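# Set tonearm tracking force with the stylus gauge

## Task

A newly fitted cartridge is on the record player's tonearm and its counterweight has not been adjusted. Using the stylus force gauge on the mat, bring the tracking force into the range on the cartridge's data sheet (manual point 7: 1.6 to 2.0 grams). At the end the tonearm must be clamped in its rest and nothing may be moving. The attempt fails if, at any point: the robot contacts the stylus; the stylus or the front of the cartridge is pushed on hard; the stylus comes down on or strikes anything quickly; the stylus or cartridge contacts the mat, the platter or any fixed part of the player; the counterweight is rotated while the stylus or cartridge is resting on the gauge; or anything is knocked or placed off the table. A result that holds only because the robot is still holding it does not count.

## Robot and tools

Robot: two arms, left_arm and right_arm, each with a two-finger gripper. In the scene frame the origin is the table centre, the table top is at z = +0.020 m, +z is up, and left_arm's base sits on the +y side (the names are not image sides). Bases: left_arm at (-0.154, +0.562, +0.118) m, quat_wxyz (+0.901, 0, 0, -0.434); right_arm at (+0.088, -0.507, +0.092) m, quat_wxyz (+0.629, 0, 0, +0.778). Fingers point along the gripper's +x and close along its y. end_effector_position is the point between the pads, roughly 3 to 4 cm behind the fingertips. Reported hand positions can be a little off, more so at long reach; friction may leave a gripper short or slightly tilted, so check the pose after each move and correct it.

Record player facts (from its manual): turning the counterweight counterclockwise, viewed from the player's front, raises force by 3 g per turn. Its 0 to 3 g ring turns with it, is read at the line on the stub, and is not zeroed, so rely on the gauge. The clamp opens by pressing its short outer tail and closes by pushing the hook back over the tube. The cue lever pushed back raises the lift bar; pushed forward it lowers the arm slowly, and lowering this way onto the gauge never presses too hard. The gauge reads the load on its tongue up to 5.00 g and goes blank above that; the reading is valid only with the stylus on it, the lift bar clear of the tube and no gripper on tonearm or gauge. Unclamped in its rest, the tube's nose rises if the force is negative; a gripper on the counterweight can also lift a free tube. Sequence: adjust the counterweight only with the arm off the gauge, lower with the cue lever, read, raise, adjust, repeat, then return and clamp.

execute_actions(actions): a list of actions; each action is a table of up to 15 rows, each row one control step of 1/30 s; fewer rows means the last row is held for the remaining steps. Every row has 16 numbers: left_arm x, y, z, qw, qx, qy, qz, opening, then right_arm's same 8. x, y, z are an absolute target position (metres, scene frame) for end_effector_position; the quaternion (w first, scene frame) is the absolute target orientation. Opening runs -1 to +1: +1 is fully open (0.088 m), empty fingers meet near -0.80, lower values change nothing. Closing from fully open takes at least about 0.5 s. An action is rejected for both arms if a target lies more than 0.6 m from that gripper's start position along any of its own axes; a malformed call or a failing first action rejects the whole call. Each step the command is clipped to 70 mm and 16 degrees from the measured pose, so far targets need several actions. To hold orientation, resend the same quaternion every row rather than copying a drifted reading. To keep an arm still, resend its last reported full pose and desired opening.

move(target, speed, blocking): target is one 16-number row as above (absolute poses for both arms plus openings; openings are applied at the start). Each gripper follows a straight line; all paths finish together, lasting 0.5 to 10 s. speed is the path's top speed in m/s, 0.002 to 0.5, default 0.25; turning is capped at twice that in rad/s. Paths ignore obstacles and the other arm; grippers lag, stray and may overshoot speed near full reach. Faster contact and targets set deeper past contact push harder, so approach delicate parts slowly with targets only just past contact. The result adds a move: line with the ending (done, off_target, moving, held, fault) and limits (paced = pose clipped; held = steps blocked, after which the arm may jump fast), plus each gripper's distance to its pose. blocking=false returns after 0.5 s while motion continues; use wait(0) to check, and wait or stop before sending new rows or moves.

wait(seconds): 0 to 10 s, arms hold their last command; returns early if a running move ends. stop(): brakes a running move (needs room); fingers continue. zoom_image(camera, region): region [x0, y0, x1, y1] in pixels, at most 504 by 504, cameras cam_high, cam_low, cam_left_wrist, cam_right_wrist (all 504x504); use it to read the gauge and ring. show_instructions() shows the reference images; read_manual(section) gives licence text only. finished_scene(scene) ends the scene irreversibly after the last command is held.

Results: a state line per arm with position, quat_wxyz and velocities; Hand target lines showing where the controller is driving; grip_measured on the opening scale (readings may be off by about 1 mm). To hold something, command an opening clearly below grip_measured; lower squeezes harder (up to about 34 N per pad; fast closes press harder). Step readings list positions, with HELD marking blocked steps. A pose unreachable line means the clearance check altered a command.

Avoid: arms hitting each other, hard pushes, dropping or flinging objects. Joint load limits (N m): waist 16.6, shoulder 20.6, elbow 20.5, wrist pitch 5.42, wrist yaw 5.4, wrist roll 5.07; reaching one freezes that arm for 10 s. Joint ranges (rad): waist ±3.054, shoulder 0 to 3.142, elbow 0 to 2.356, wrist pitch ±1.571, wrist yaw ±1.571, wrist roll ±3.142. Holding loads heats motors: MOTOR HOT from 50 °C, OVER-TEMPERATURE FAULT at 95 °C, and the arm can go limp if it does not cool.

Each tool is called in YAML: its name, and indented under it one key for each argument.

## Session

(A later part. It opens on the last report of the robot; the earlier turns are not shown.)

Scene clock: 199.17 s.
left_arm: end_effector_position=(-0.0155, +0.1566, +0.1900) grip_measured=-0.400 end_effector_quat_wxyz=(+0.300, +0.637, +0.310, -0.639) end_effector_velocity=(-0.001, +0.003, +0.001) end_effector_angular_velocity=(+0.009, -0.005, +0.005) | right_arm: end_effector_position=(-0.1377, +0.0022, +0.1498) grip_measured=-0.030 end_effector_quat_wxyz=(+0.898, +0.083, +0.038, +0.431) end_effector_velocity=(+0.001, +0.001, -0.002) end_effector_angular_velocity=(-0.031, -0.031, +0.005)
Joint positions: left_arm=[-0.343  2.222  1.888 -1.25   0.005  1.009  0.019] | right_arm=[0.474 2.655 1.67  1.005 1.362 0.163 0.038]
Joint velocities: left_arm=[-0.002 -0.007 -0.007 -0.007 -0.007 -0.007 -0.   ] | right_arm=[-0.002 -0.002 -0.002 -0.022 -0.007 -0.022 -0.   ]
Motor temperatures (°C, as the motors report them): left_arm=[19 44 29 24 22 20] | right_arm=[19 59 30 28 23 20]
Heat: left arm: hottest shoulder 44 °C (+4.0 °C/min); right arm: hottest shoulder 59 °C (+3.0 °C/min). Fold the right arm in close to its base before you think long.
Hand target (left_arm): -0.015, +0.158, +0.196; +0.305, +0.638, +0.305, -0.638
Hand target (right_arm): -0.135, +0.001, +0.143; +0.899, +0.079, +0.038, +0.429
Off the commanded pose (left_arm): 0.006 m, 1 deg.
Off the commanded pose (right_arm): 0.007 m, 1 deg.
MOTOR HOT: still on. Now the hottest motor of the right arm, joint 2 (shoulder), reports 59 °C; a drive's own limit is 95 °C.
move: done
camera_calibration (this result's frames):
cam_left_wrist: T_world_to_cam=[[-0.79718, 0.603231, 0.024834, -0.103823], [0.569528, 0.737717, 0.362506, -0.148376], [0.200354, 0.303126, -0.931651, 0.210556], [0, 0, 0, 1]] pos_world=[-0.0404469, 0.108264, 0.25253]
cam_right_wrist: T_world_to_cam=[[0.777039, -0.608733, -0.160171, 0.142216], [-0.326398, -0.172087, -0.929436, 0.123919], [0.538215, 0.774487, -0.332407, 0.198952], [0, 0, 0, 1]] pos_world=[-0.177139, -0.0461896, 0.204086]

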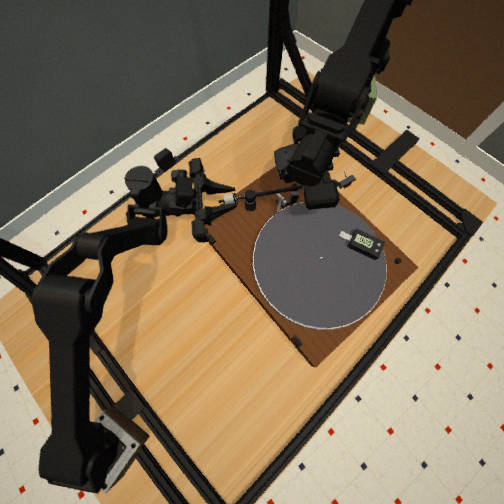

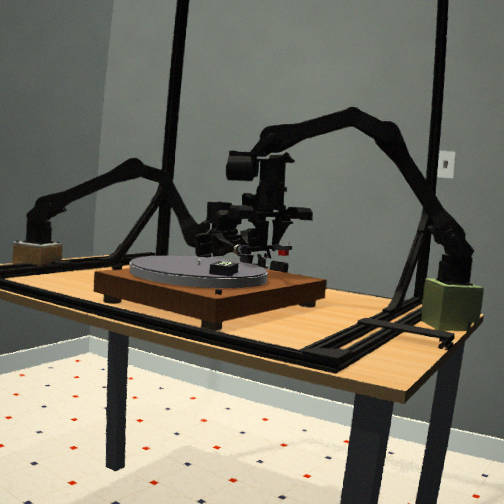

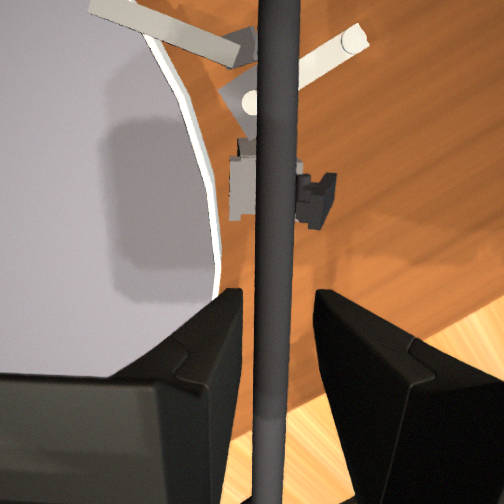

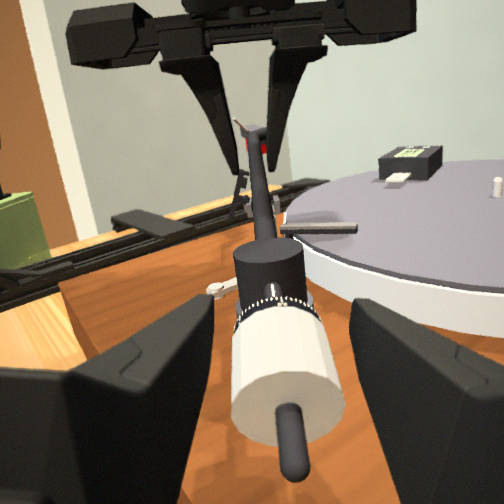

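move:
  target: [-0.012,0.153,0.190,0.305,0.638,0.305,-0.638,-0.63,-0.135,0.001,0.143,0.9,0.079,0.038,0.429,-0.03]
  speed: 0.01

move:
  target: [-0.012,0.154,0.174,0.305,0.638,0.305,-0.638,-0.63,-0.135,0.001,0.143,0.9,0.079,0.038,0.429,-0.03]
  speed: 0.01

Scene clock: 206.60 s.
left_arm: end_effector_position=(-0.0139, +0.1554, +0.1904) grip_measured=-0.602 end_effector_quat_wxyz=(+0.304, +0.637, +0.308, -0.638) end_effector_velocity=(+0.002, -0.000, +0.000) end_effector_angular_velocity=(-0.005, -0.009, -0.005) | right_arm: end_effector_position=(-0.1377, +0.0022, +0.1500) grip_measured=-0.030 end_effector_quat_wxyz=(+0.898, +0.083, +0.038, +0.430) end_effector_velocity=(+0.000, +0.002, +0.003) end_effector_angular_velocity=(+0.014, +0.013, +0.005)
Joint positions: left_arm=[-0.341  2.221  1.887 -1.242  0.003  1.009  0.01 ] | right_arm=[0.474 2.654 1.67  1.005 1.362 0.164 0.038]
Joint velocities: left_arm=[ 0.002 -0.002 -0.002  0.007 -0.007  0.007 -0.   ] | right_arm=[-0.002 -0.002  0.002  0.007 -0.007  0.007  0.   ]
Motor temperatures (°C, as the motors report them): left_arm=[19 45 29 24 22 20] | right_arm=[19 60 30 28 23 20]
Heat: left arm: hottest shoulder 45 °C (+4.0 °C/min); right arm: hottest shoulder 60 °C (+3.0 °C/min). Fold the right arm in close to its base before you think long.
Hand target (left_arm): -0.012, +0.153, +0.190; +0.305, +0.638, +0.305, -0.638
Hand target (right_arm): -0.135, +0.001, +0.143; +0.899, +0.079, +0.038, +0.429
Off the commanded pose (left_arm): 0.003 m, 0 deg.
Off the commanded pose (right_arm): 0.008 m, 1 deg.
MOTOR HOT: still on. Now the hottest motor of the right arm, joint 2 (shoulder), reports 60 °C; a drive's own limit is 95 °C.
move: done
camera_calibration (this result's frames):
cam_left_wrist: T_world_to_cam=[[-0.798414, 0.601882, 0.0164915, -0.100098], [0.566449, 0.741561, 0.359476, -0.148625], [0.204133, 0.296353, -0.933008, 0.212347], [0, 0, 0, 1]] pos_world=[-0.039078, 0.107532, 0.253199]
cam_right_wrist: T_world_to_cam=[[0.776953, -0.608646, -0.160915, 0.142364], [-0.326898, -0.171591, -0.929351, 0.124018], [0.538034, 0.774666, -0.332283, 0.198969], [0, 0, 0, 1]] pos_world=[-0.177121, -0.0462052, 0.204279]

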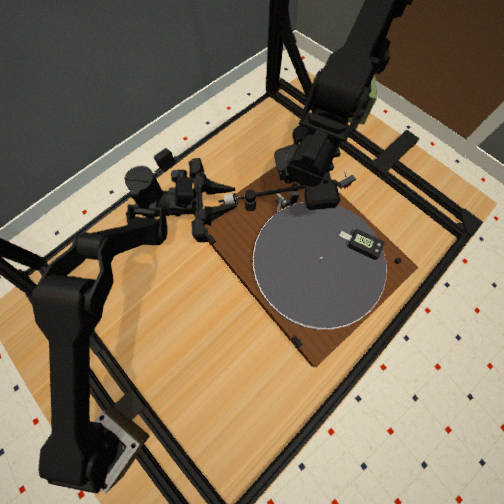

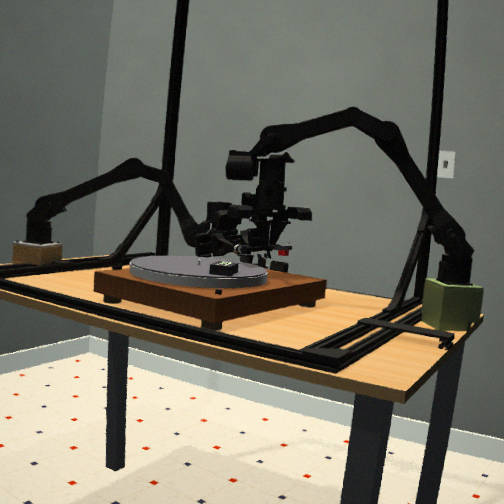

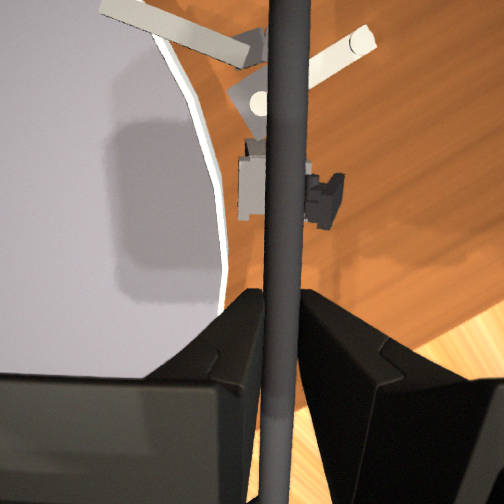

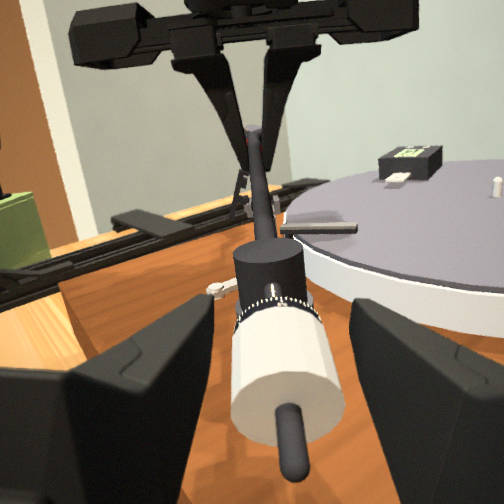

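Scene clock: 208.47 s.
left_arm: end_effector_position=(-0.0107, +0.1543, +0.1810) grip_measured=-0.601 end_effector_quat_wxyz=(+0.309, +0.636, +0.302, -0.639) end_effector_velocity=(-0.000, +0.000, -0.001) end_effector_angular_velocity=(+0.000, -0.008, +0.020) | right_arm: end_effector_position=(-0.1377, +0.0022, +0.1500) grip_measured=-0.030 end_effector_quat_wxyz=(+0.898, +0.084, +0.038, +0.430) end_effector_velocity=(+0.002, +0.000, +0.001) end_effector_angular_velocity=(-0.007, -0.007, -0.010)
Joint positions: left_arm=[-0.335  2.221  1.85  -1.19   0.003  1.016  0.01 ] | right_arm=[0.474 2.654 1.67  1.005 1.362 0.164 0.038]
Joint velocities: left_arm=[-0.002 -0.002 -0.007  0.007 -0.007 -0.022 -0.   ] | right_arm=[-0.002 -0.002  0.002 -0.007  0.007 -0.007 -0.   ]
Motor temperatures (°C, as the motors report them): left_arm=[19 45 29 25 22 20] | right_arm=[19 60 30 28 23 20]
Heat: left arm: hottest shoulder 45 °C (+4.0 °C/min); right arm: hottest shoulder 60 °C (+3.0 °C/min). Fold the right arm in close to its base before you think long.
Hand target (left_arm): -0.012, +0.154, +0.174; +0.305, +0.638, +0.305, -0.638
Hand target (right_arm): -0.135, +0.001, +0.143; +0.899, +0.079, +0.038, +0.429
Off the commanded pose (left_arm): 0.007 m, 1 deg.
Off the commanded pose (right_arm): 0.008 m, 1 deg.
MOTOR HOT: still on. Now the hottest motor of the right arm, joint 2 (shoulder), reports 60 °C; a drive's own limit is 95 °C.
move: done
camera_calibration (this result's frames):
cam_left_wrist: T_world_to_cam=[[-0.798004, 0.602633, 0.00473065, -0.0947149], [0.565355, 0.745876, 0.352197, -0.145565], [0.208717, 0.283729, -0.935914, 0.20576], [0, 0, 0, 1]] pos_world=[-0.0362326, 0.107272, 0.24429]
cam_right_wrist: T_world_to_cam=[[0.776906, -0.608606, -0.161291, 0.142414], [-0.327174, -0.171369, -0.929295, 0.123971], [0.537934, 0.774746, -0.332258, 0.198952], [0, 0, 0, 1]] pos_world=[-0.177105, -0.0462183, 0.204279]

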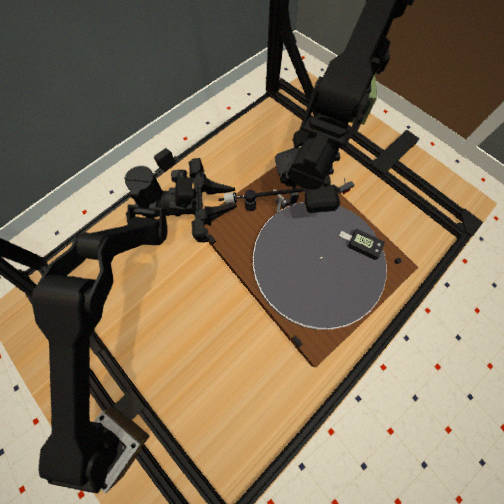

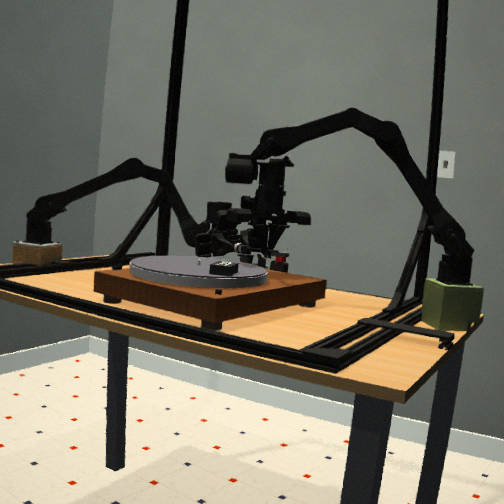

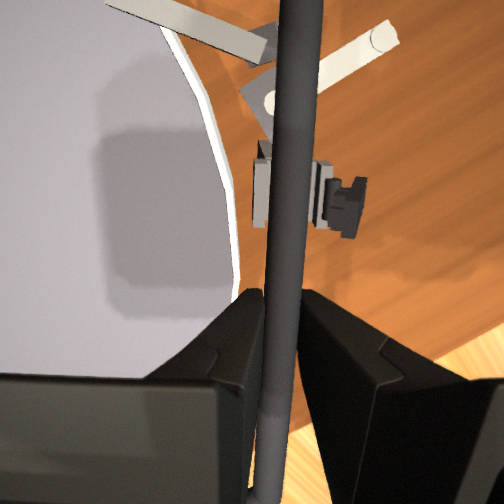

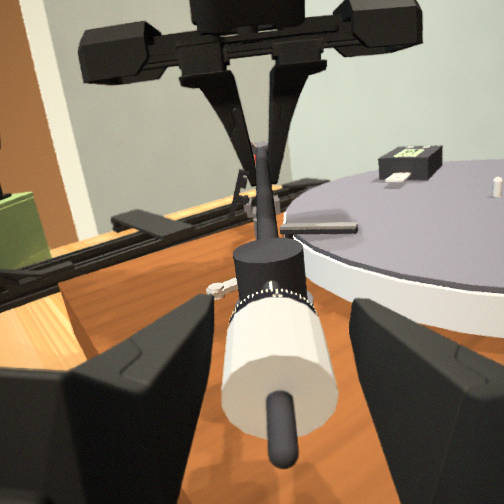

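move:
  target: [-0.012,0.157,0.161,0.305,0.638,0.305,-0.638,-0.63,-0.136,0.002,0.145,0.9,0.079,0.038,0.429,-0.03]
  speed: 0.01

move:
  target: [-0.012,0.157,0.161,0.305,0.638,0.305,-0.638,-0.66,-0.137,0.002,0.150,0.889,-0.157,-0.075,0.424,-0.03]

Scene clock: 215.33 s.
left_arm: end_effector_position=(-0.0106, +0.1551, +0.1677) grip_measured=-0.601 end_effector_quat_wxyz=(+0.310, +0.636, +0.300, -0.639) end_effector_velocity=(-0.006, +0.004, +0.000) end_effector_angular_velocity=(+0.018, +0.014, -0.029) | right_arm: end_effector_position=(-0.1377, +0.0022, +0.1492) grip_measured=-0.030 end_effector_quat_wxyz=(+0.898, +0.080, +0.037, +0.431) end_effector_velocity=(+0.000, +0.001, +0.002) end_effector_angular_velocity=(-0.016, -0.019, +0.005)
Joint positions: left_arm=[-0.334  2.222  1.798 -1.132  0.003  1.018  0.01 ] | right_arm=[0.474 2.654 1.669 0.996 1.362 0.165 0.038]
Joint velocities: left_arm=[-0.007 -0.002 -0.002 -0.022  0.007  0.022 -0.   ] | right_arm=[-0.002 -0.007 -0.002 -0.007 -0.007 -0.022 -0.   ]
Motor temperatures (°C, as the motors report them): left_arm=[19 45 28 25 22 20] | right_arm=[19 60 30 28 23 20]
Heat: left arm: hottest shoulder 45 °C (+4.0 °C/min); right arm: hottest shoulder 60 °C (+3.0 °C/min). Fold the right arm in close to its base before you think long.
Hand target (left_arm): -0.012, +0.157, +0.161; +0.305, +0.638, +0.305, -0.638
Hand target (right_arm): -0.136, +0.002, +0.145; +0.899, +0.079, +0.038, +0.429
Off the commanded pose (left_arm): 0.007 m, 1 deg.
Off the commanded pose (right_arm): 0.005 m, 0 deg.
MOTOR HOT: still on. Now the hottest motor of the right arm, joint 2 (shoulder), reports 60 °C; a drive's own limit is 95 °C.
move: done
camera_calibration (this result's frames):
cam_left_wrist: T_world_to_cam=[[-0.797089, 0.603862, -0.0000630171, -0.0944078], [0.565816, 0.746905, 0.349264, -0.141175], [0.210955, 0.278359, -0.937024, 0.194201], [0, 0, 0, 1]] pos_world=[-0.0363397, 0.108396, 0.231273]
cam_right_wrist: T_world_to_cam=[[0.777688, -0.609599, -0.153591, 0.141216], [-0.322567, -0.177242, -0.929804, 0.123973], [0.539585, 0.772641, -0.334476, 0.199264], [0, 0, 0, 1]] pos_world=[-0.177353, -0.0459012, 0.20361]

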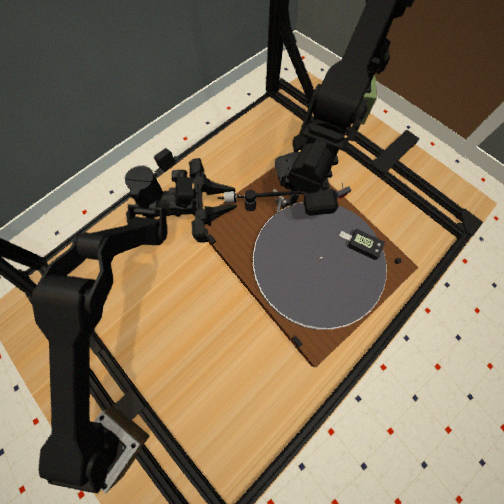

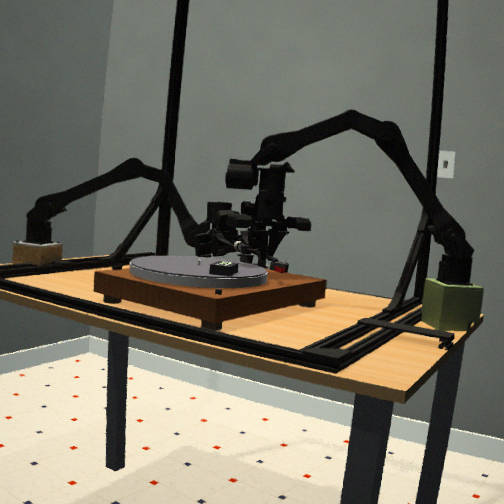

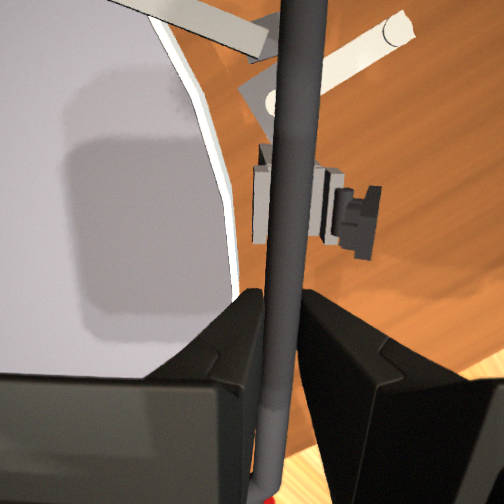

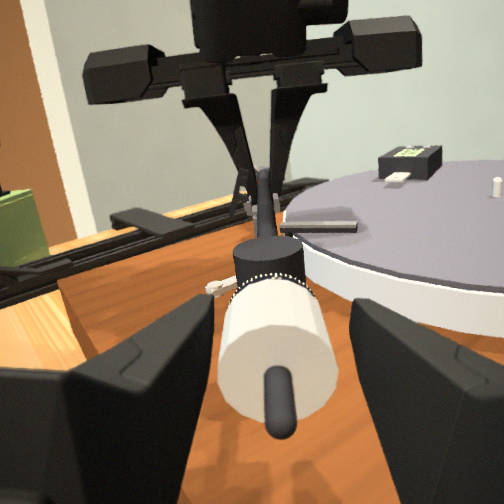

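Scene clock: 216.87 s.
left_arm: end_effector_position=(-0.0108, +0.1551, +0.1676) grip_measured=-0.605 end_effector_quat_wxyz=(+0.309, +0.637, +0.300, -0.640) end_effector_velocity=(-0.003, +0.003, +0.002) end_effector_angular_velocity=(+0.019, -0.001, +0.015) | right_arm: end_effector_position=(-0.1377, +0.0022, +0.1471) grip_measured=-0.030 end_effector_quat_wxyz=(+0.888, -0.157, -0.074, +0.426) end_effector_velocity=(-0.003, +0.004, +0.004) end_effector_angular_velocity=(-0.004, -0.016, +0.034)
Joint positions: left_arm=[-0.334  2.222  1.797 -1.132  0.003  1.019  0.009] | right_arm=[ 0.474  2.653  1.669  0.973  1.362 -0.338  0.038]
Joint velocities: left_arm=[-0.007 -0.002  0.002 -0.022 -0.007 -0.022 -0.   ] | right_arm=[-0.002 -0.002 -0.002  0.037 -0.037 -0.051 -0.   ]
Motor temperatures (°C, as the motors report them): left_arm=[19 45 28 25 22 20] | right_arm=[19 61 30 28 23 20]
Heat: left arm: hottest shoulder 45 °C (+3.0 °C/min); right arm: hottest shoulder 61 °C (+4.1 °C/min). Fold the right arm in close to its base before you think long.
Hand target (left_arm): -0.012, +0.157, +0.161; +0.305, +0.638, +0.305, -0.638
Hand target (right_arm): -0.137, +0.002, +0.150; +0.889, -0.157, -0.075, +0.424
Off the commanded pose (left_arm): 0.007 m, 1 deg.
Off the commanded pose (right_arm): 0.003 m, 0 deg.
MOTOR HOT: still on. Now the hottest motor of the right arm, joint 2 (shoulder), reports 61 °C; a drive's own limit is 95 °C.
move: done
camera_calibration (this result's frames):
cam_left_wrist: T_world_to_cam=[[-0.796166, 0.605078, 0.000243786, -0.0948126], [0.566994, 0.745914, 0.349472, -0.140934], [0.211276, 0.278376, -0.936947, 0.194128], [0, 0, 0, 1]] pos_world=[-0.0365926, 0.108453, 0.231163]
cam_right_wrist: T_world_to_cam=[[0.734251, -0.574037, 0.362433, 0.0589247], [0.0525304, -0.484229, -0.873363, 0.166049], [0.676843, 0.660306, -0.325391, 0.216371], [0, 0, 0, 1]] pos_world=[-0.198437, -0.0286405, 0.19407]

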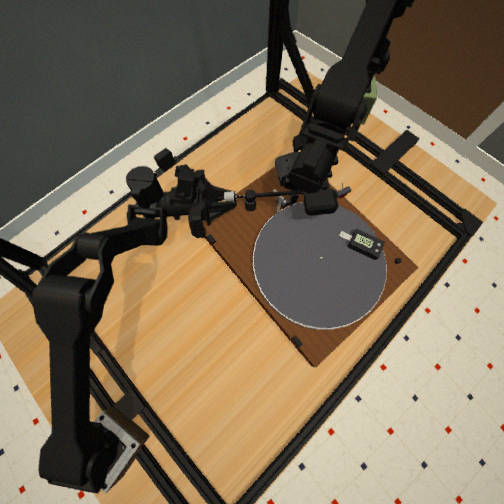

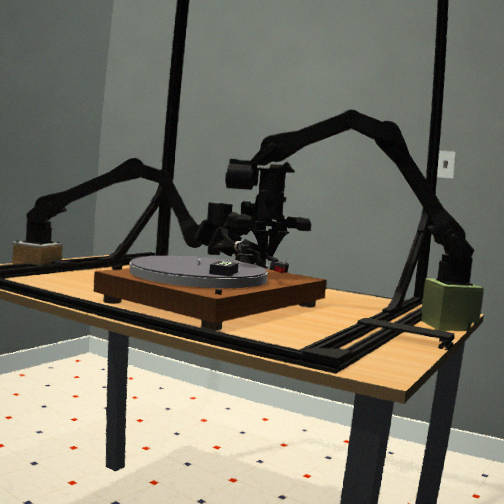

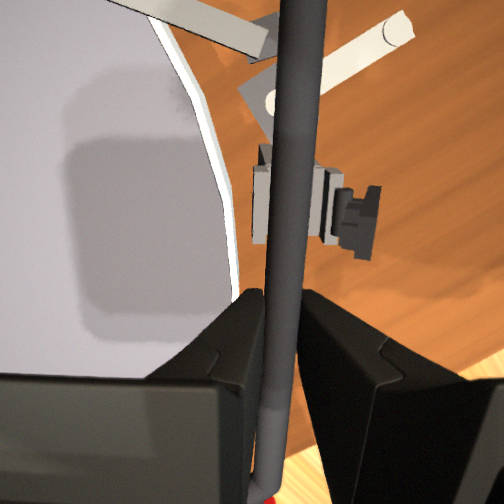

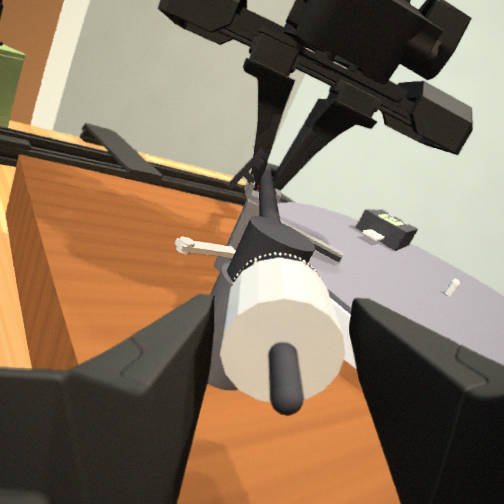

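move:
  target: [-0.011,0.156,0.164,0.305,0.638,0.305,-0.638,-0.66,-0.138,0.003,0.150,0.9,0.079,0.038,0.429,-0.4]

move:
  target: [-0.011,0.156,0.164,0.305,0.638,0.305,-0.638,-0.4,-0.138,0.003,0.150,0.9,0.079,0.038,0.429,0.0]

wait:
  seconds: 2

zoom_image:
  camera: "cam_right_wrist"
  region: [200,220,360,340]

Scene clock: 223.43 s.
left_arm: end_effector_position=(-0.0121, +0.1561, +0.1675) grip_measured=-0.605 end_effector_quat_wxyz=(+0.307, +0.637, +0.301, -0.640) end_effector_velocity=(-0.002, -0.002, +0.000) end_effector_angular_velocity=(-0.009, +0.004, -0.010) | right_arm: end_effector_position=(-0.1392, +0.0043, +0.1465) grip_measured=-0.246 end_effector_quat_wxyz=(+0.896, +0.056, +0.027, +0.439) end_effector_velocity=(+0.001, +0.000, -0.008) end_effector_angular_velocity=(-0.032, -0.016, +0.005)
Joint positions: left_arm=[-0.336  2.222  1.797 -1.138  0.003  1.019  0.009] | right_arm=[0.472 2.658 1.67  0.987 1.343 0.125 0.027]
Joint velocities: left_arm=[-0.002 -0.002 -0.002  0.007  0.007  0.007 -0.   ] | right_arm=[-0.002 -0.002 -0.007 -0.066 -0.007  0.037 -0.   ]
Motor temperatures (°C, as the motors report them): left_arm=[19 44 28 25 22 20] | right_arm=[19 62 31 29 23 20]
Heat: left arm: hottest shoulder 44 °C (+2.0 °C/min); right arm: hottest shoulder 62 °C (+4.1 °C/min). Fold the right arm in close to its base before you think long.
Hand target (left_arm): -0.011, +0.156, +0.164; +0.305, +0.638, +0.305, -0.638
Hand target (right_arm): -0.138, +0.003, +0.150; +0.899, +0.079, +0.036, +0.429
Off the commanded pose (left_arm): 0.004 m, 1 deg.
Off the commanded pose (right_arm): 0.004 m, 3 deg.
MOTOR HOT: still on. Now the hottest motor of the right arm, joint 2 (shoulder), reports 62 °C; a drive's own limit is 95 °C.
move: off_target (right_arm)
camera_calibration (this result's frames):
cam_left_wrist: T_world_to_cam=[[-0.795005, 0.606579, 0.00534311, -0.0974664], [0.569124, 0.742809, 0.352608, -0.140964], [0.209916, 0.283366, -0.935756, 0.19301], [0, 0, 0, 1]] pos_world=[-0.0377759, 0.109138, 0.230836]
cam_right_wrist: T_world_to_cam=[[0.793522, -0.599921, -0.102065, 0.1378], [-0.282468, -0.214556, -0.934974, 0.127826], [0.539012, 0.770753, -0.339714, 0.198225], [0, 0, 0, 1]] pos_world=[-0.180086, -0.0426874, 0.200918]

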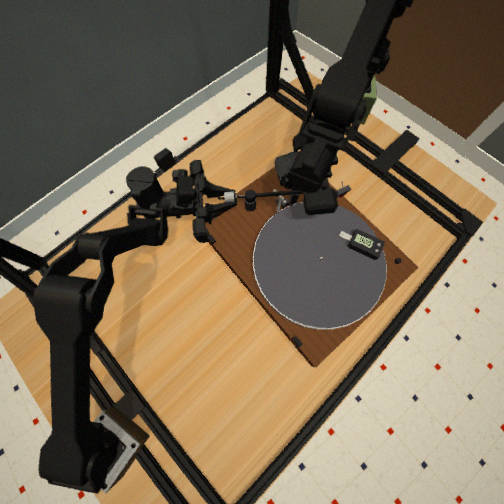

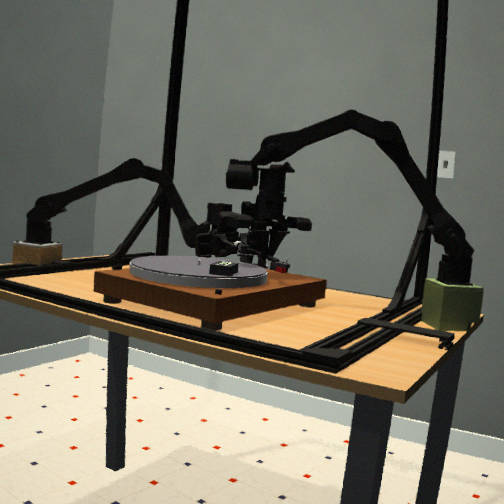

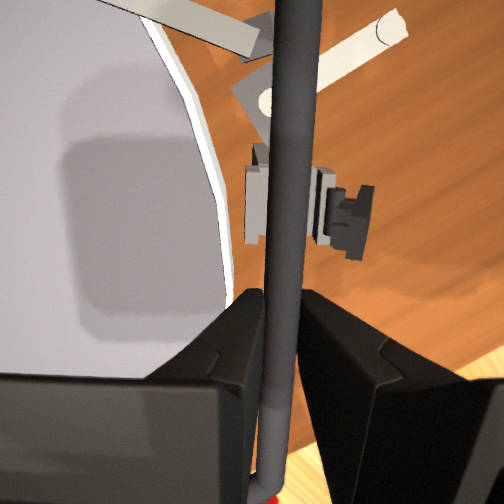

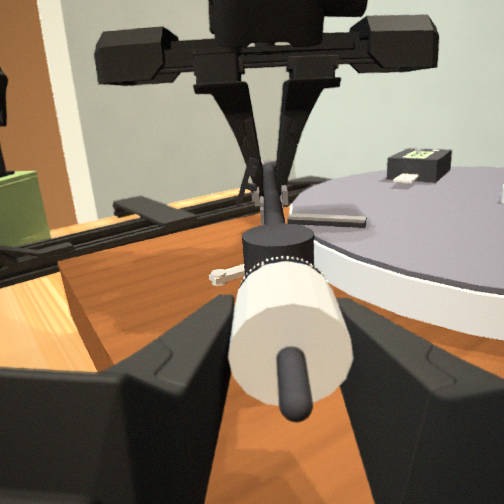

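Scene clock: 224.13 s.
left_arm: end_effector_position=(-0.0121, +0.1562, +0.1671) grip_measured=-0.401 end_effector_quat_wxyz=(+0.306, +0.637, +0.302, -0.640) end_effector_velocity=(+0.000, -0.001, -0.002) end_effector_angular_velocity=(+0.000, -0.008, +0.005) | right_arm: end_effector_position=(-0.1372, +0.0029, +0.1473) grip_measured=-0.001 end_effector_quat_wxyz=(+0.900, +0.070, +0.034, +0.430) end_effector_velocity=(+0.002, -0.000, -0.002) end_effector_angular_velocity=(-0.012, -0.008, -0.010)
Joint positions: left_arm=[-0.336  2.223  1.797 -1.138  0.003  1.019  0.019] | right_arm=[0.472 2.657 1.674 0.981 1.363 0.157 0.039]
Joint velocities: left_arm=[-0.002  0.002 -0.002  0.007 -0.007 -0.007  0.   ] | right_arm=[-0.002 -0.002 -0.002 -0.022  0.007  0.007  0.   ]
Motor temperatures (°C, as the motors report them): left_arm=[19 44 28 25 22 20] | right_arm=[19 62 31 29 23 20]
Heat: left arm: hottest shoulder 44 °C (+2.0 °C/min); right arm: hottest shoulder 62 °C (+4.0 °C/min). Fold the right arm in close to its base before you think long.
Hand target (left_arm): -0.011, +0.156, +0.164; +0.305, +0.638, +0.305, -0.638
Hand target (right_arm): -0.138, +0.003, +0.150; +0.899, +0.079, +0.038, +0.429
Off the commanded pose (left_arm): 0.003 m, 0 deg.
Off the commanded pose (right_arm): 0.003 m, 1 deg.
MOTOR HOT: still on. Now the hottest motor of the right arm, joint 2 (shoulder), reports 62 °C; a drive's own limit is 95 °C.
move: done
camera_calibration (this result's frames):
cam_left_wrist: T_world_to_cam=[[-0.795003, 0.606573, 0.00629922, -0.0976749], [0.569258, 0.742428, 0.353194, -0.140868], [0.209561, 0.284376, -0.935529, 0.192358], [0, 0, 0, 1]] pos_world=[-0.0377726, 0.109129, 0.230326]
cam_right_wrist: T_world_to_cam=[[0.778104, -0.61386, -0.133157, 0.138014], [-0.309733, -0.190537, -0.931537, 0.124512], [0.546462, 0.766076, -0.33839, 0.199316], [0, 0, 0, 1]] pos_world=[-0.177743, -0.0442456, 0.201812]

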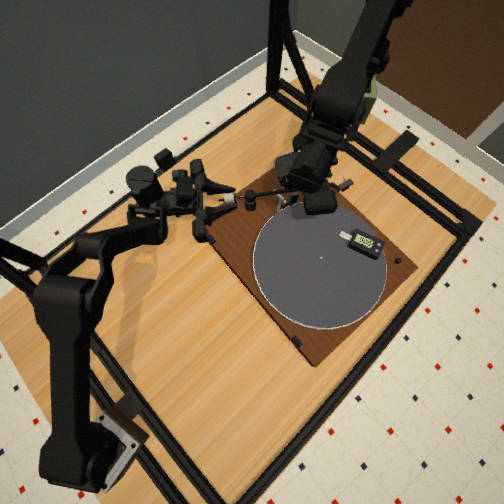

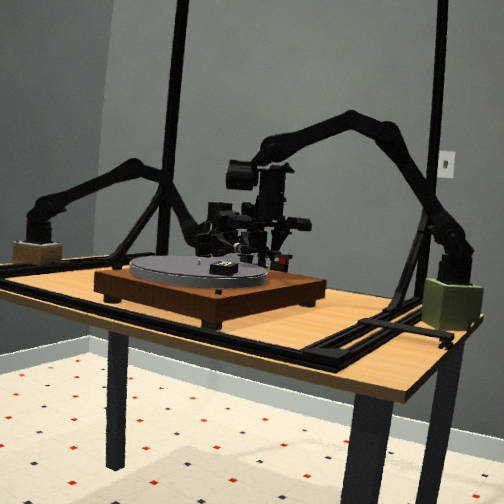

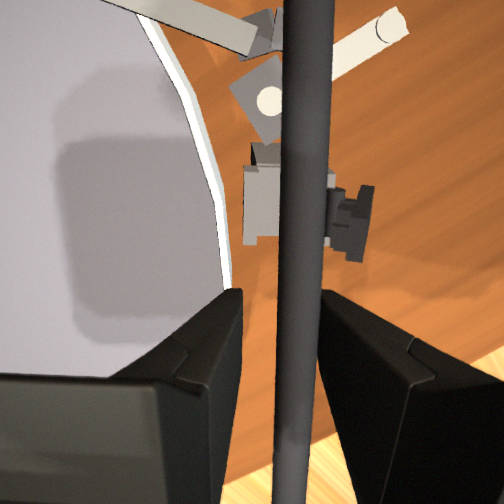

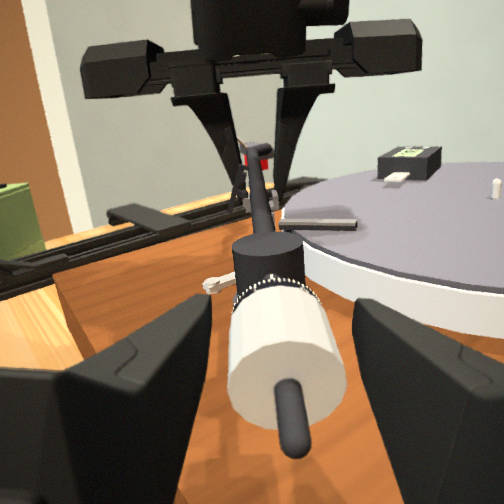

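Scene clock: 226.13 s.
left_arm: end_effector_position=(-0.0121, +0.1561, +0.1670) grip_measured=-0.400 end_effector_quat_wxyz=(+0.306, +0.637, +0.302, -0.640) end_effector_velocity=(+0.002, +0.001, -0.001) end_effector_angular_velocity=(+0.005, -0.022, -0.010) | right_arm: end_effector_position=(-0.1372, +0.0029, +0.1475) grip_measured=+0.000 end_effector_quat_wxyz=(+0.900, +0.071, +0.034, +0.429) end_effector_velocity=(+0.001, +0.001, -0.000) end_effector_angular_velocity=(-0.010, -0.010, +0.005)
Joint positions: left_arm=[-0.336  2.223  1.797 -1.138  0.003  1.019  0.019] | right_arm=[0.472 2.657 1.674 0.98  1.364 0.16  0.039]
Joint velocities: left_arm=[-0.002 -0.002 -0.007  0.007 -0.022  0.007 -0.   ] | right_arm=[-0.002 -0.002 -0.002 -0.007 -0.007 -0.007 -0.   ]
Motor temperatures (°C, as the motors report them): left_arm=[19 44 28 25 22 20] | right_arm=[19 62 31 29 23 20]
Heat: left arm: hottest shoulder 44 °C (+2.0 °C/min); right arm: hottest shoulder 62 °C (+4.0 °C/min). Fold the right arm in close to its base before you think long.
Hand target (left_arm): -0.011, +0.156, +0.164; +0.305, +0.638, +0.305, -0.638
Hand target (right_arm): -0.138, +0.003, +0.150; +0.899, +0.079, +0.038, +0.429
Off the commanded pose (left_arm): 0.003 m, 0 deg.
Off the commanded pose (right_arm): 0.003 m, 1 deg.
MOTOR HOT: still on. Now the hottest motor of the right arm, joint 2 (shoulder), reports 62 °C; a drive's own limit is 95 °C.
wait: 2.00 s; at rest by 0.17 s
camera_calibration (this result's frames):
cam_left_wrist: T_world_to_cam=[[-0.795003, 0.606573, 0.00629922, -0.0976076], [0.569258, 0.742428, 0.353194, -0.140805], [0.209561, 0.284376, -0.935529, 0.192317], [0, 0, 0, 1]] pos_world=[-0.0377461, 0.109053, 0.230265]
cam_right_wrist: T_world_to_cam=[[0.777428, -0.614301, -0.135056, 0.138195], [-0.311309, -0.189233, -0.931277, 0.124444], [0.546527, 0.766045, -0.338353, 0.199371], [0, 0, 0, 1]] pos_world=[-0.177658, -0.0442848, 0.202014]

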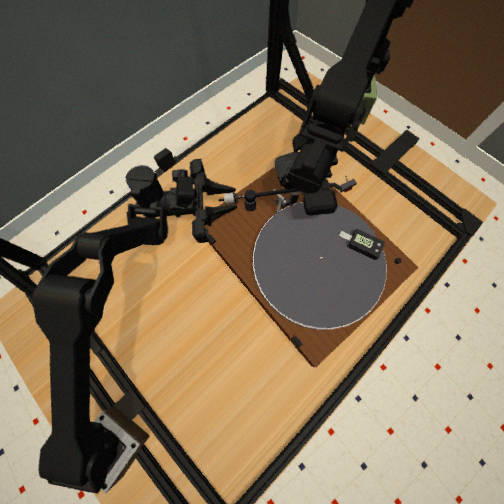

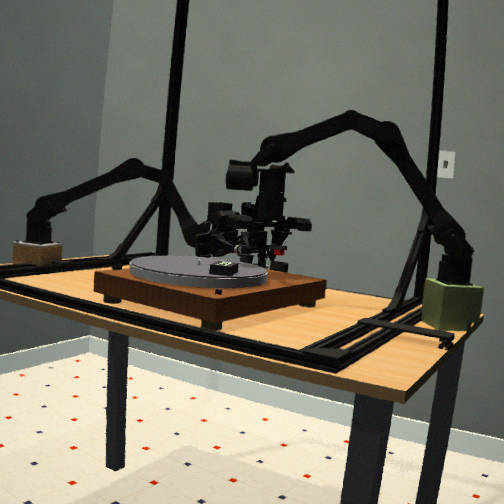

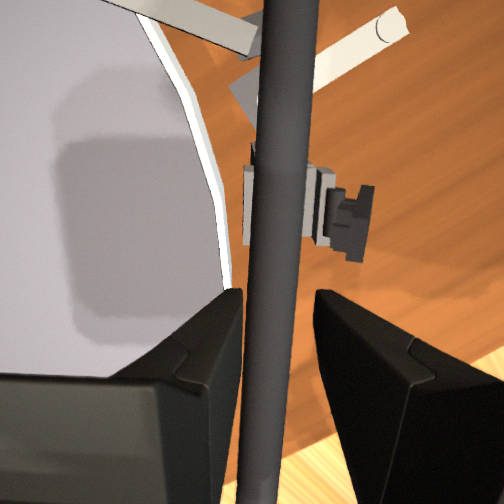

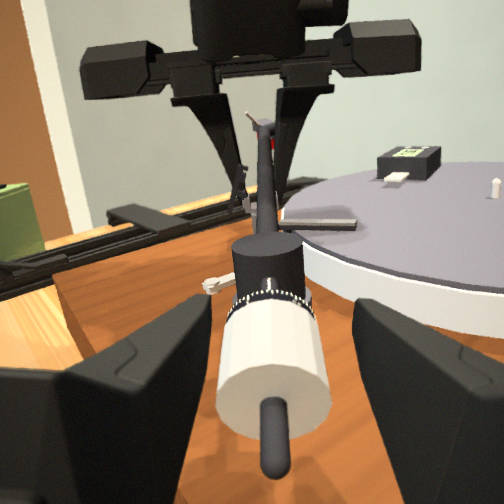

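Region (200, 220, 360, 340) of cam_right_wrist's 504x504 image, scaled by 3.150, with more detail than that image has; it fills the top 378 rows of this view, and the rest is white.

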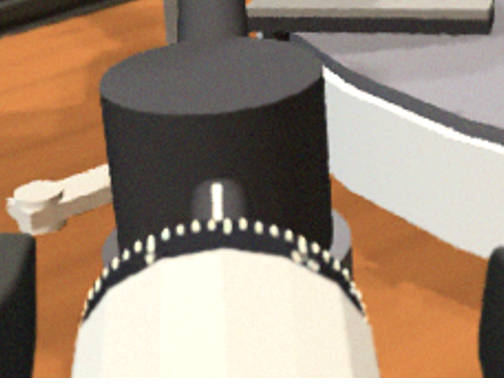

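move:
  target: [-0.011,0.152,0.196,0.305,0.638,0.305,-0.638,-0.46,-0.137,0.003,0.157,0.9,-0.079,-0.038,0.429,0.05]
  speed: 0.06

move:
  target: [-0.013,0.155,0.178,0.305,0.638,0.305,-0.638,-0.63,-0.137,0.003,0.152,0.9,-0.079,-0.038,0.429,0.05]
  speed: 0.01

Scene clock: 234.77 s.
left_arm: end_effector_position=(-0.0116, +0.1548, +0.1958) grip_measured=-0.460 end_effector_quat_wxyz=(+0.303, +0.637, +0.306, -0.639) end_effector_velocity=(-0.000, +0.001, +0.002) end_effector_angular_velocity=(+0.010, -0.020, -0.000) | right_arm: end_effector_position=(-0.1373, +0.0031, +0.1497) grip_measured=+0.050 end_effector_quat_wxyz=(+0.899, -0.081, -0.038, +0.429) end_effector_velocity=(+0.001, +0.001, +0.001) end_effector_angular_velocity=(-0.008, -0.012, +0.005)
Joint positions: left_arm=[-0.336  2.224  1.914 -1.265  0.003  1.017  0.016] | right_arm=[ 0.472  2.65   1.674  0.966  1.365 -0.17   0.041]
Joint velocities: left_arm=[-0.007 -0.002  0.002 -0.007 -0.022 -0.007 -0.   ] | right_arm=[-0.002 -0.002 -0.002  0.007 -0.007 -0.022  0.   ]
Motor temperatures (°C, as the motors report them): left_arm=[19 44 29 25 22 20] | right_arm=[19 64 31 29 23 20]
Heat: left arm: hottest shoulder 44 °C (+1.0 °C/min); right arm: hottest shoulder 64 °C (+6.1 °C/min). Fold the right arm in close to its base before you think long.
Hand target (left_arm): -0.011, +0.152, +0.196; +0.305, +0.638, +0.305, -0.638
Hand target (right_arm): -0.137, +0.003, +0.157; +0.899, -0.079, -0.038, +0.428
Off the commanded pose (left_arm): 0.003 m, 0 deg.
Off the commanded pose (right_arm): 0.007 m, 0 deg.
MOTOR HOT: still on. Now the hottest motor of the right arm, joint 2 (shoulder), reports 64 °C; a drive's own limit is 95 °C.
move: done
camera_calibration (this result's frames):
cam_left_wrist: T_world_to_cam=[[-0.796578, 0.604328, 0.0158594, -0.0981803], [0.568629, 0.740099, 0.359046, -0.151055], [0.205244, 0.295026, -0.933185, 0.217354], [0, 0, 0, 1]] pos_world=[-0.0369245, 0.107004, 0.258625]
cam_right_wrist: T_world_to_cam=[[0.768753, -0.607647, 0.199459, 0.0873971], [-0.068131, -0.387912, -0.919175, 0.158676], [0.635906, 0.693029, -0.339608, 0.212728], [0, 0, 0, 1]] pos_world=[-0.191651, -0.0327673, 0.200663]

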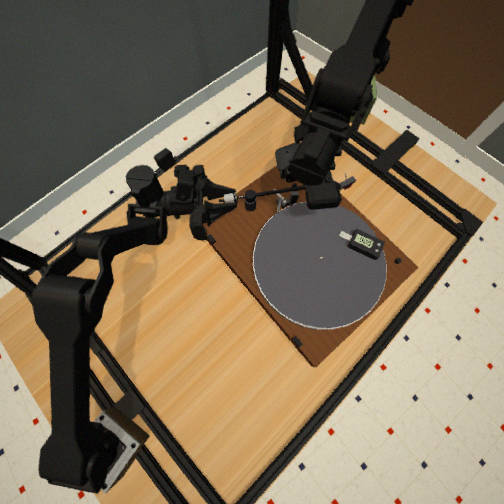

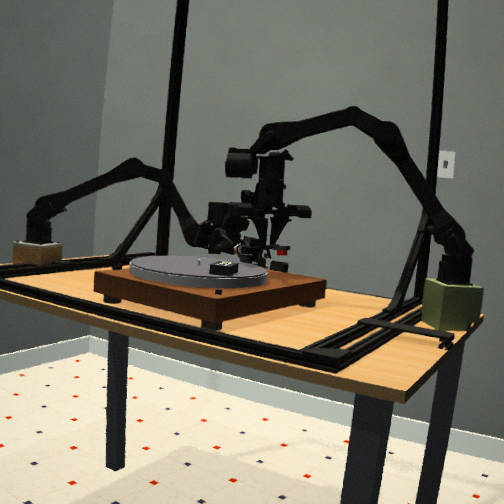

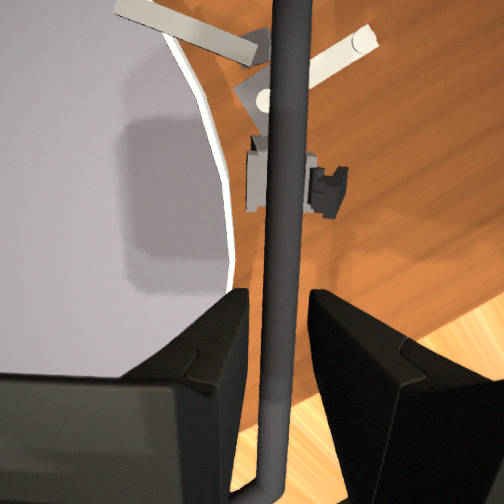

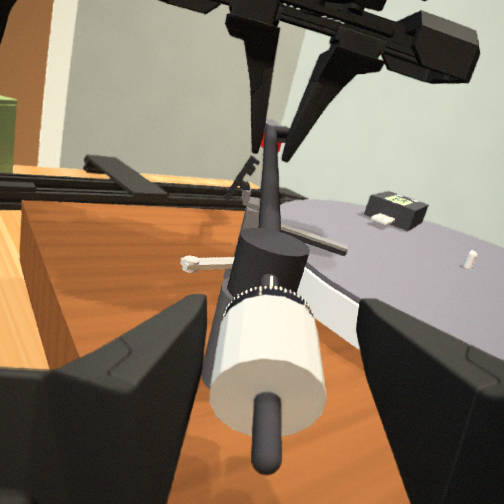

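Scene clock: 236.77 s.
left_arm: end_effector_position=(-0.0104, +0.1556, +0.1808) grip_measured=-0.601 end_effector_quat_wxyz=(+0.306, +0.637, +0.305, -0.638) end_effector_velocity=(-0.002, +0.001, -0.004) end_effector_angular_velocity=(+0.009, -0.004, -0.015) | right_arm: end_effector_position=(-0.1373, +0.0031, +0.1504) grip_measured=+0.050 end_effector_quat_wxyz=(+0.899, -0.078, -0.037, +0.429) end_effector_velocity=(+0.004, +0.001, +0.001) end_effector_angular_velocity=(-0.006, -0.007, -0.015)
Joint positions: left_arm=[-0.333  2.224  1.854 -1.2    0.002  1.018  0.01 ] | right_arm=[ 0.472  2.65   1.674  0.974  1.365 -0.171  0.041]
Joint velocities: left_arm=[-0.007  0.002 -0.012  0.007 -0.007  0.007 -0.   ] | right_arm=[-0.007 -0.002  0.002 -0.007  0.007 -0.007 -0.   ]
Motor temperatures (°C, as the motors report them): left_arm=[19 44 29 25 22 20] | right_arm=[19 64 31 29 23 20]
Heat: left arm: hottest shoulder 44 °C (+1.0 °C/min); right arm: hottest shoulder 64 °C (+6.1 °C/min). Fold the right arm in close to its base before you think long.
Hand target (left_arm): -0.013, +0.155, +0.178; +0.305, +0.638, +0.305, -0.638
Hand target (right_arm): -0.137, +0.003, +0.152; +0.899, -0.079, -0.038, +0.429
Off the commanded pose (left_arm): 0.004 m, 0 deg.
Off the commanded pose (right_arm): 0.002 m, 0 deg.
MOTOR HOT: still on. Now the hottest motor of the right arm, joint 2 (shoulder), reports 64 °C; a drive's own limit is 95 °C.
move: done
camera_calibration (this result's frames):
cam_left_wrist: T_world_to_cam=[[-0.797992, 0.602569, 0.0109832, -0.0962898], [0.56604, 0.74311, 0.356912, -0.147088], [0.206902, 0.29103, -0.934073, 0.20373], [0, 0, 0, 1]] pos_world=[-0.0357329, 0.108032, 0.243854]
cam_right_wrist: T_world_to_cam=[[0.769468, -0.60862, 0.193652, 0.088226], [-0.071472, -0.383353, -0.920832, 0.159145], [0.634674, 0.69471, -0.338477, 0.212638], [0, 0, 0, 1]] pos_world=[-0.191468, -0.0330167, 0.201434]

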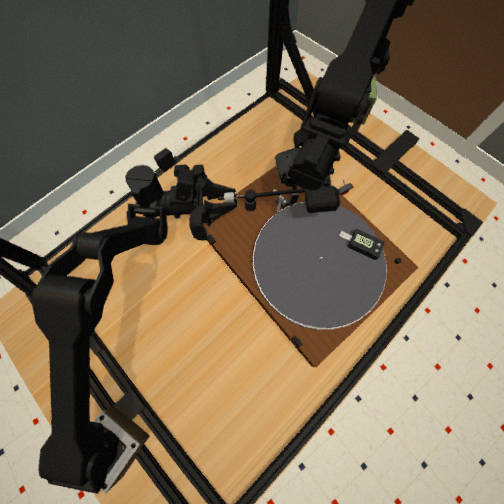

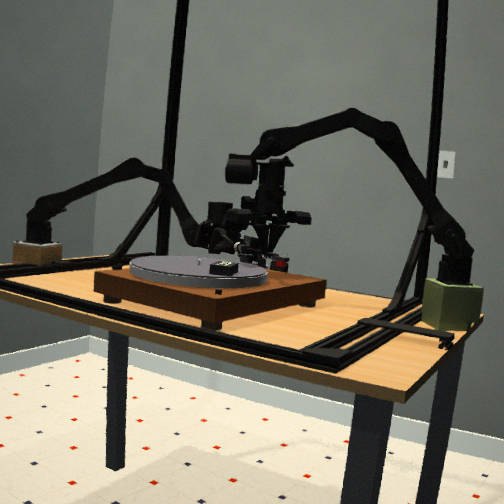

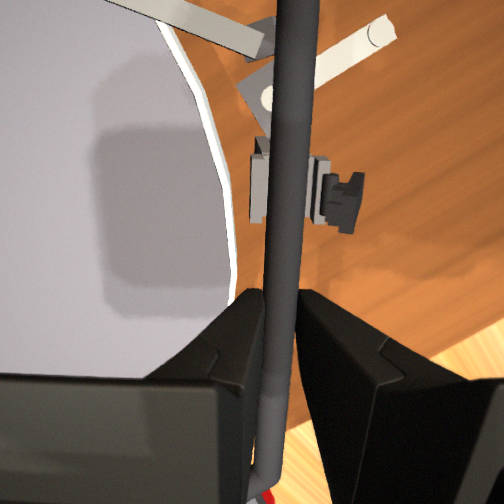

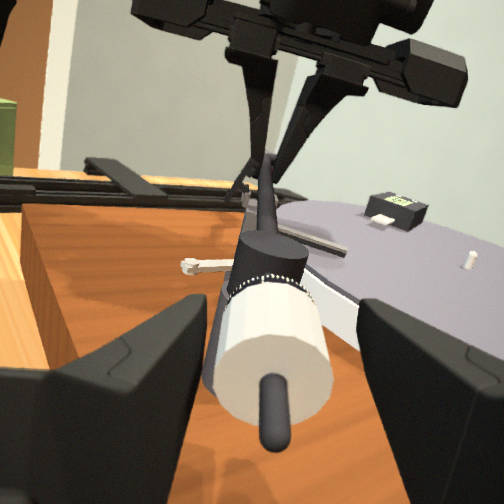

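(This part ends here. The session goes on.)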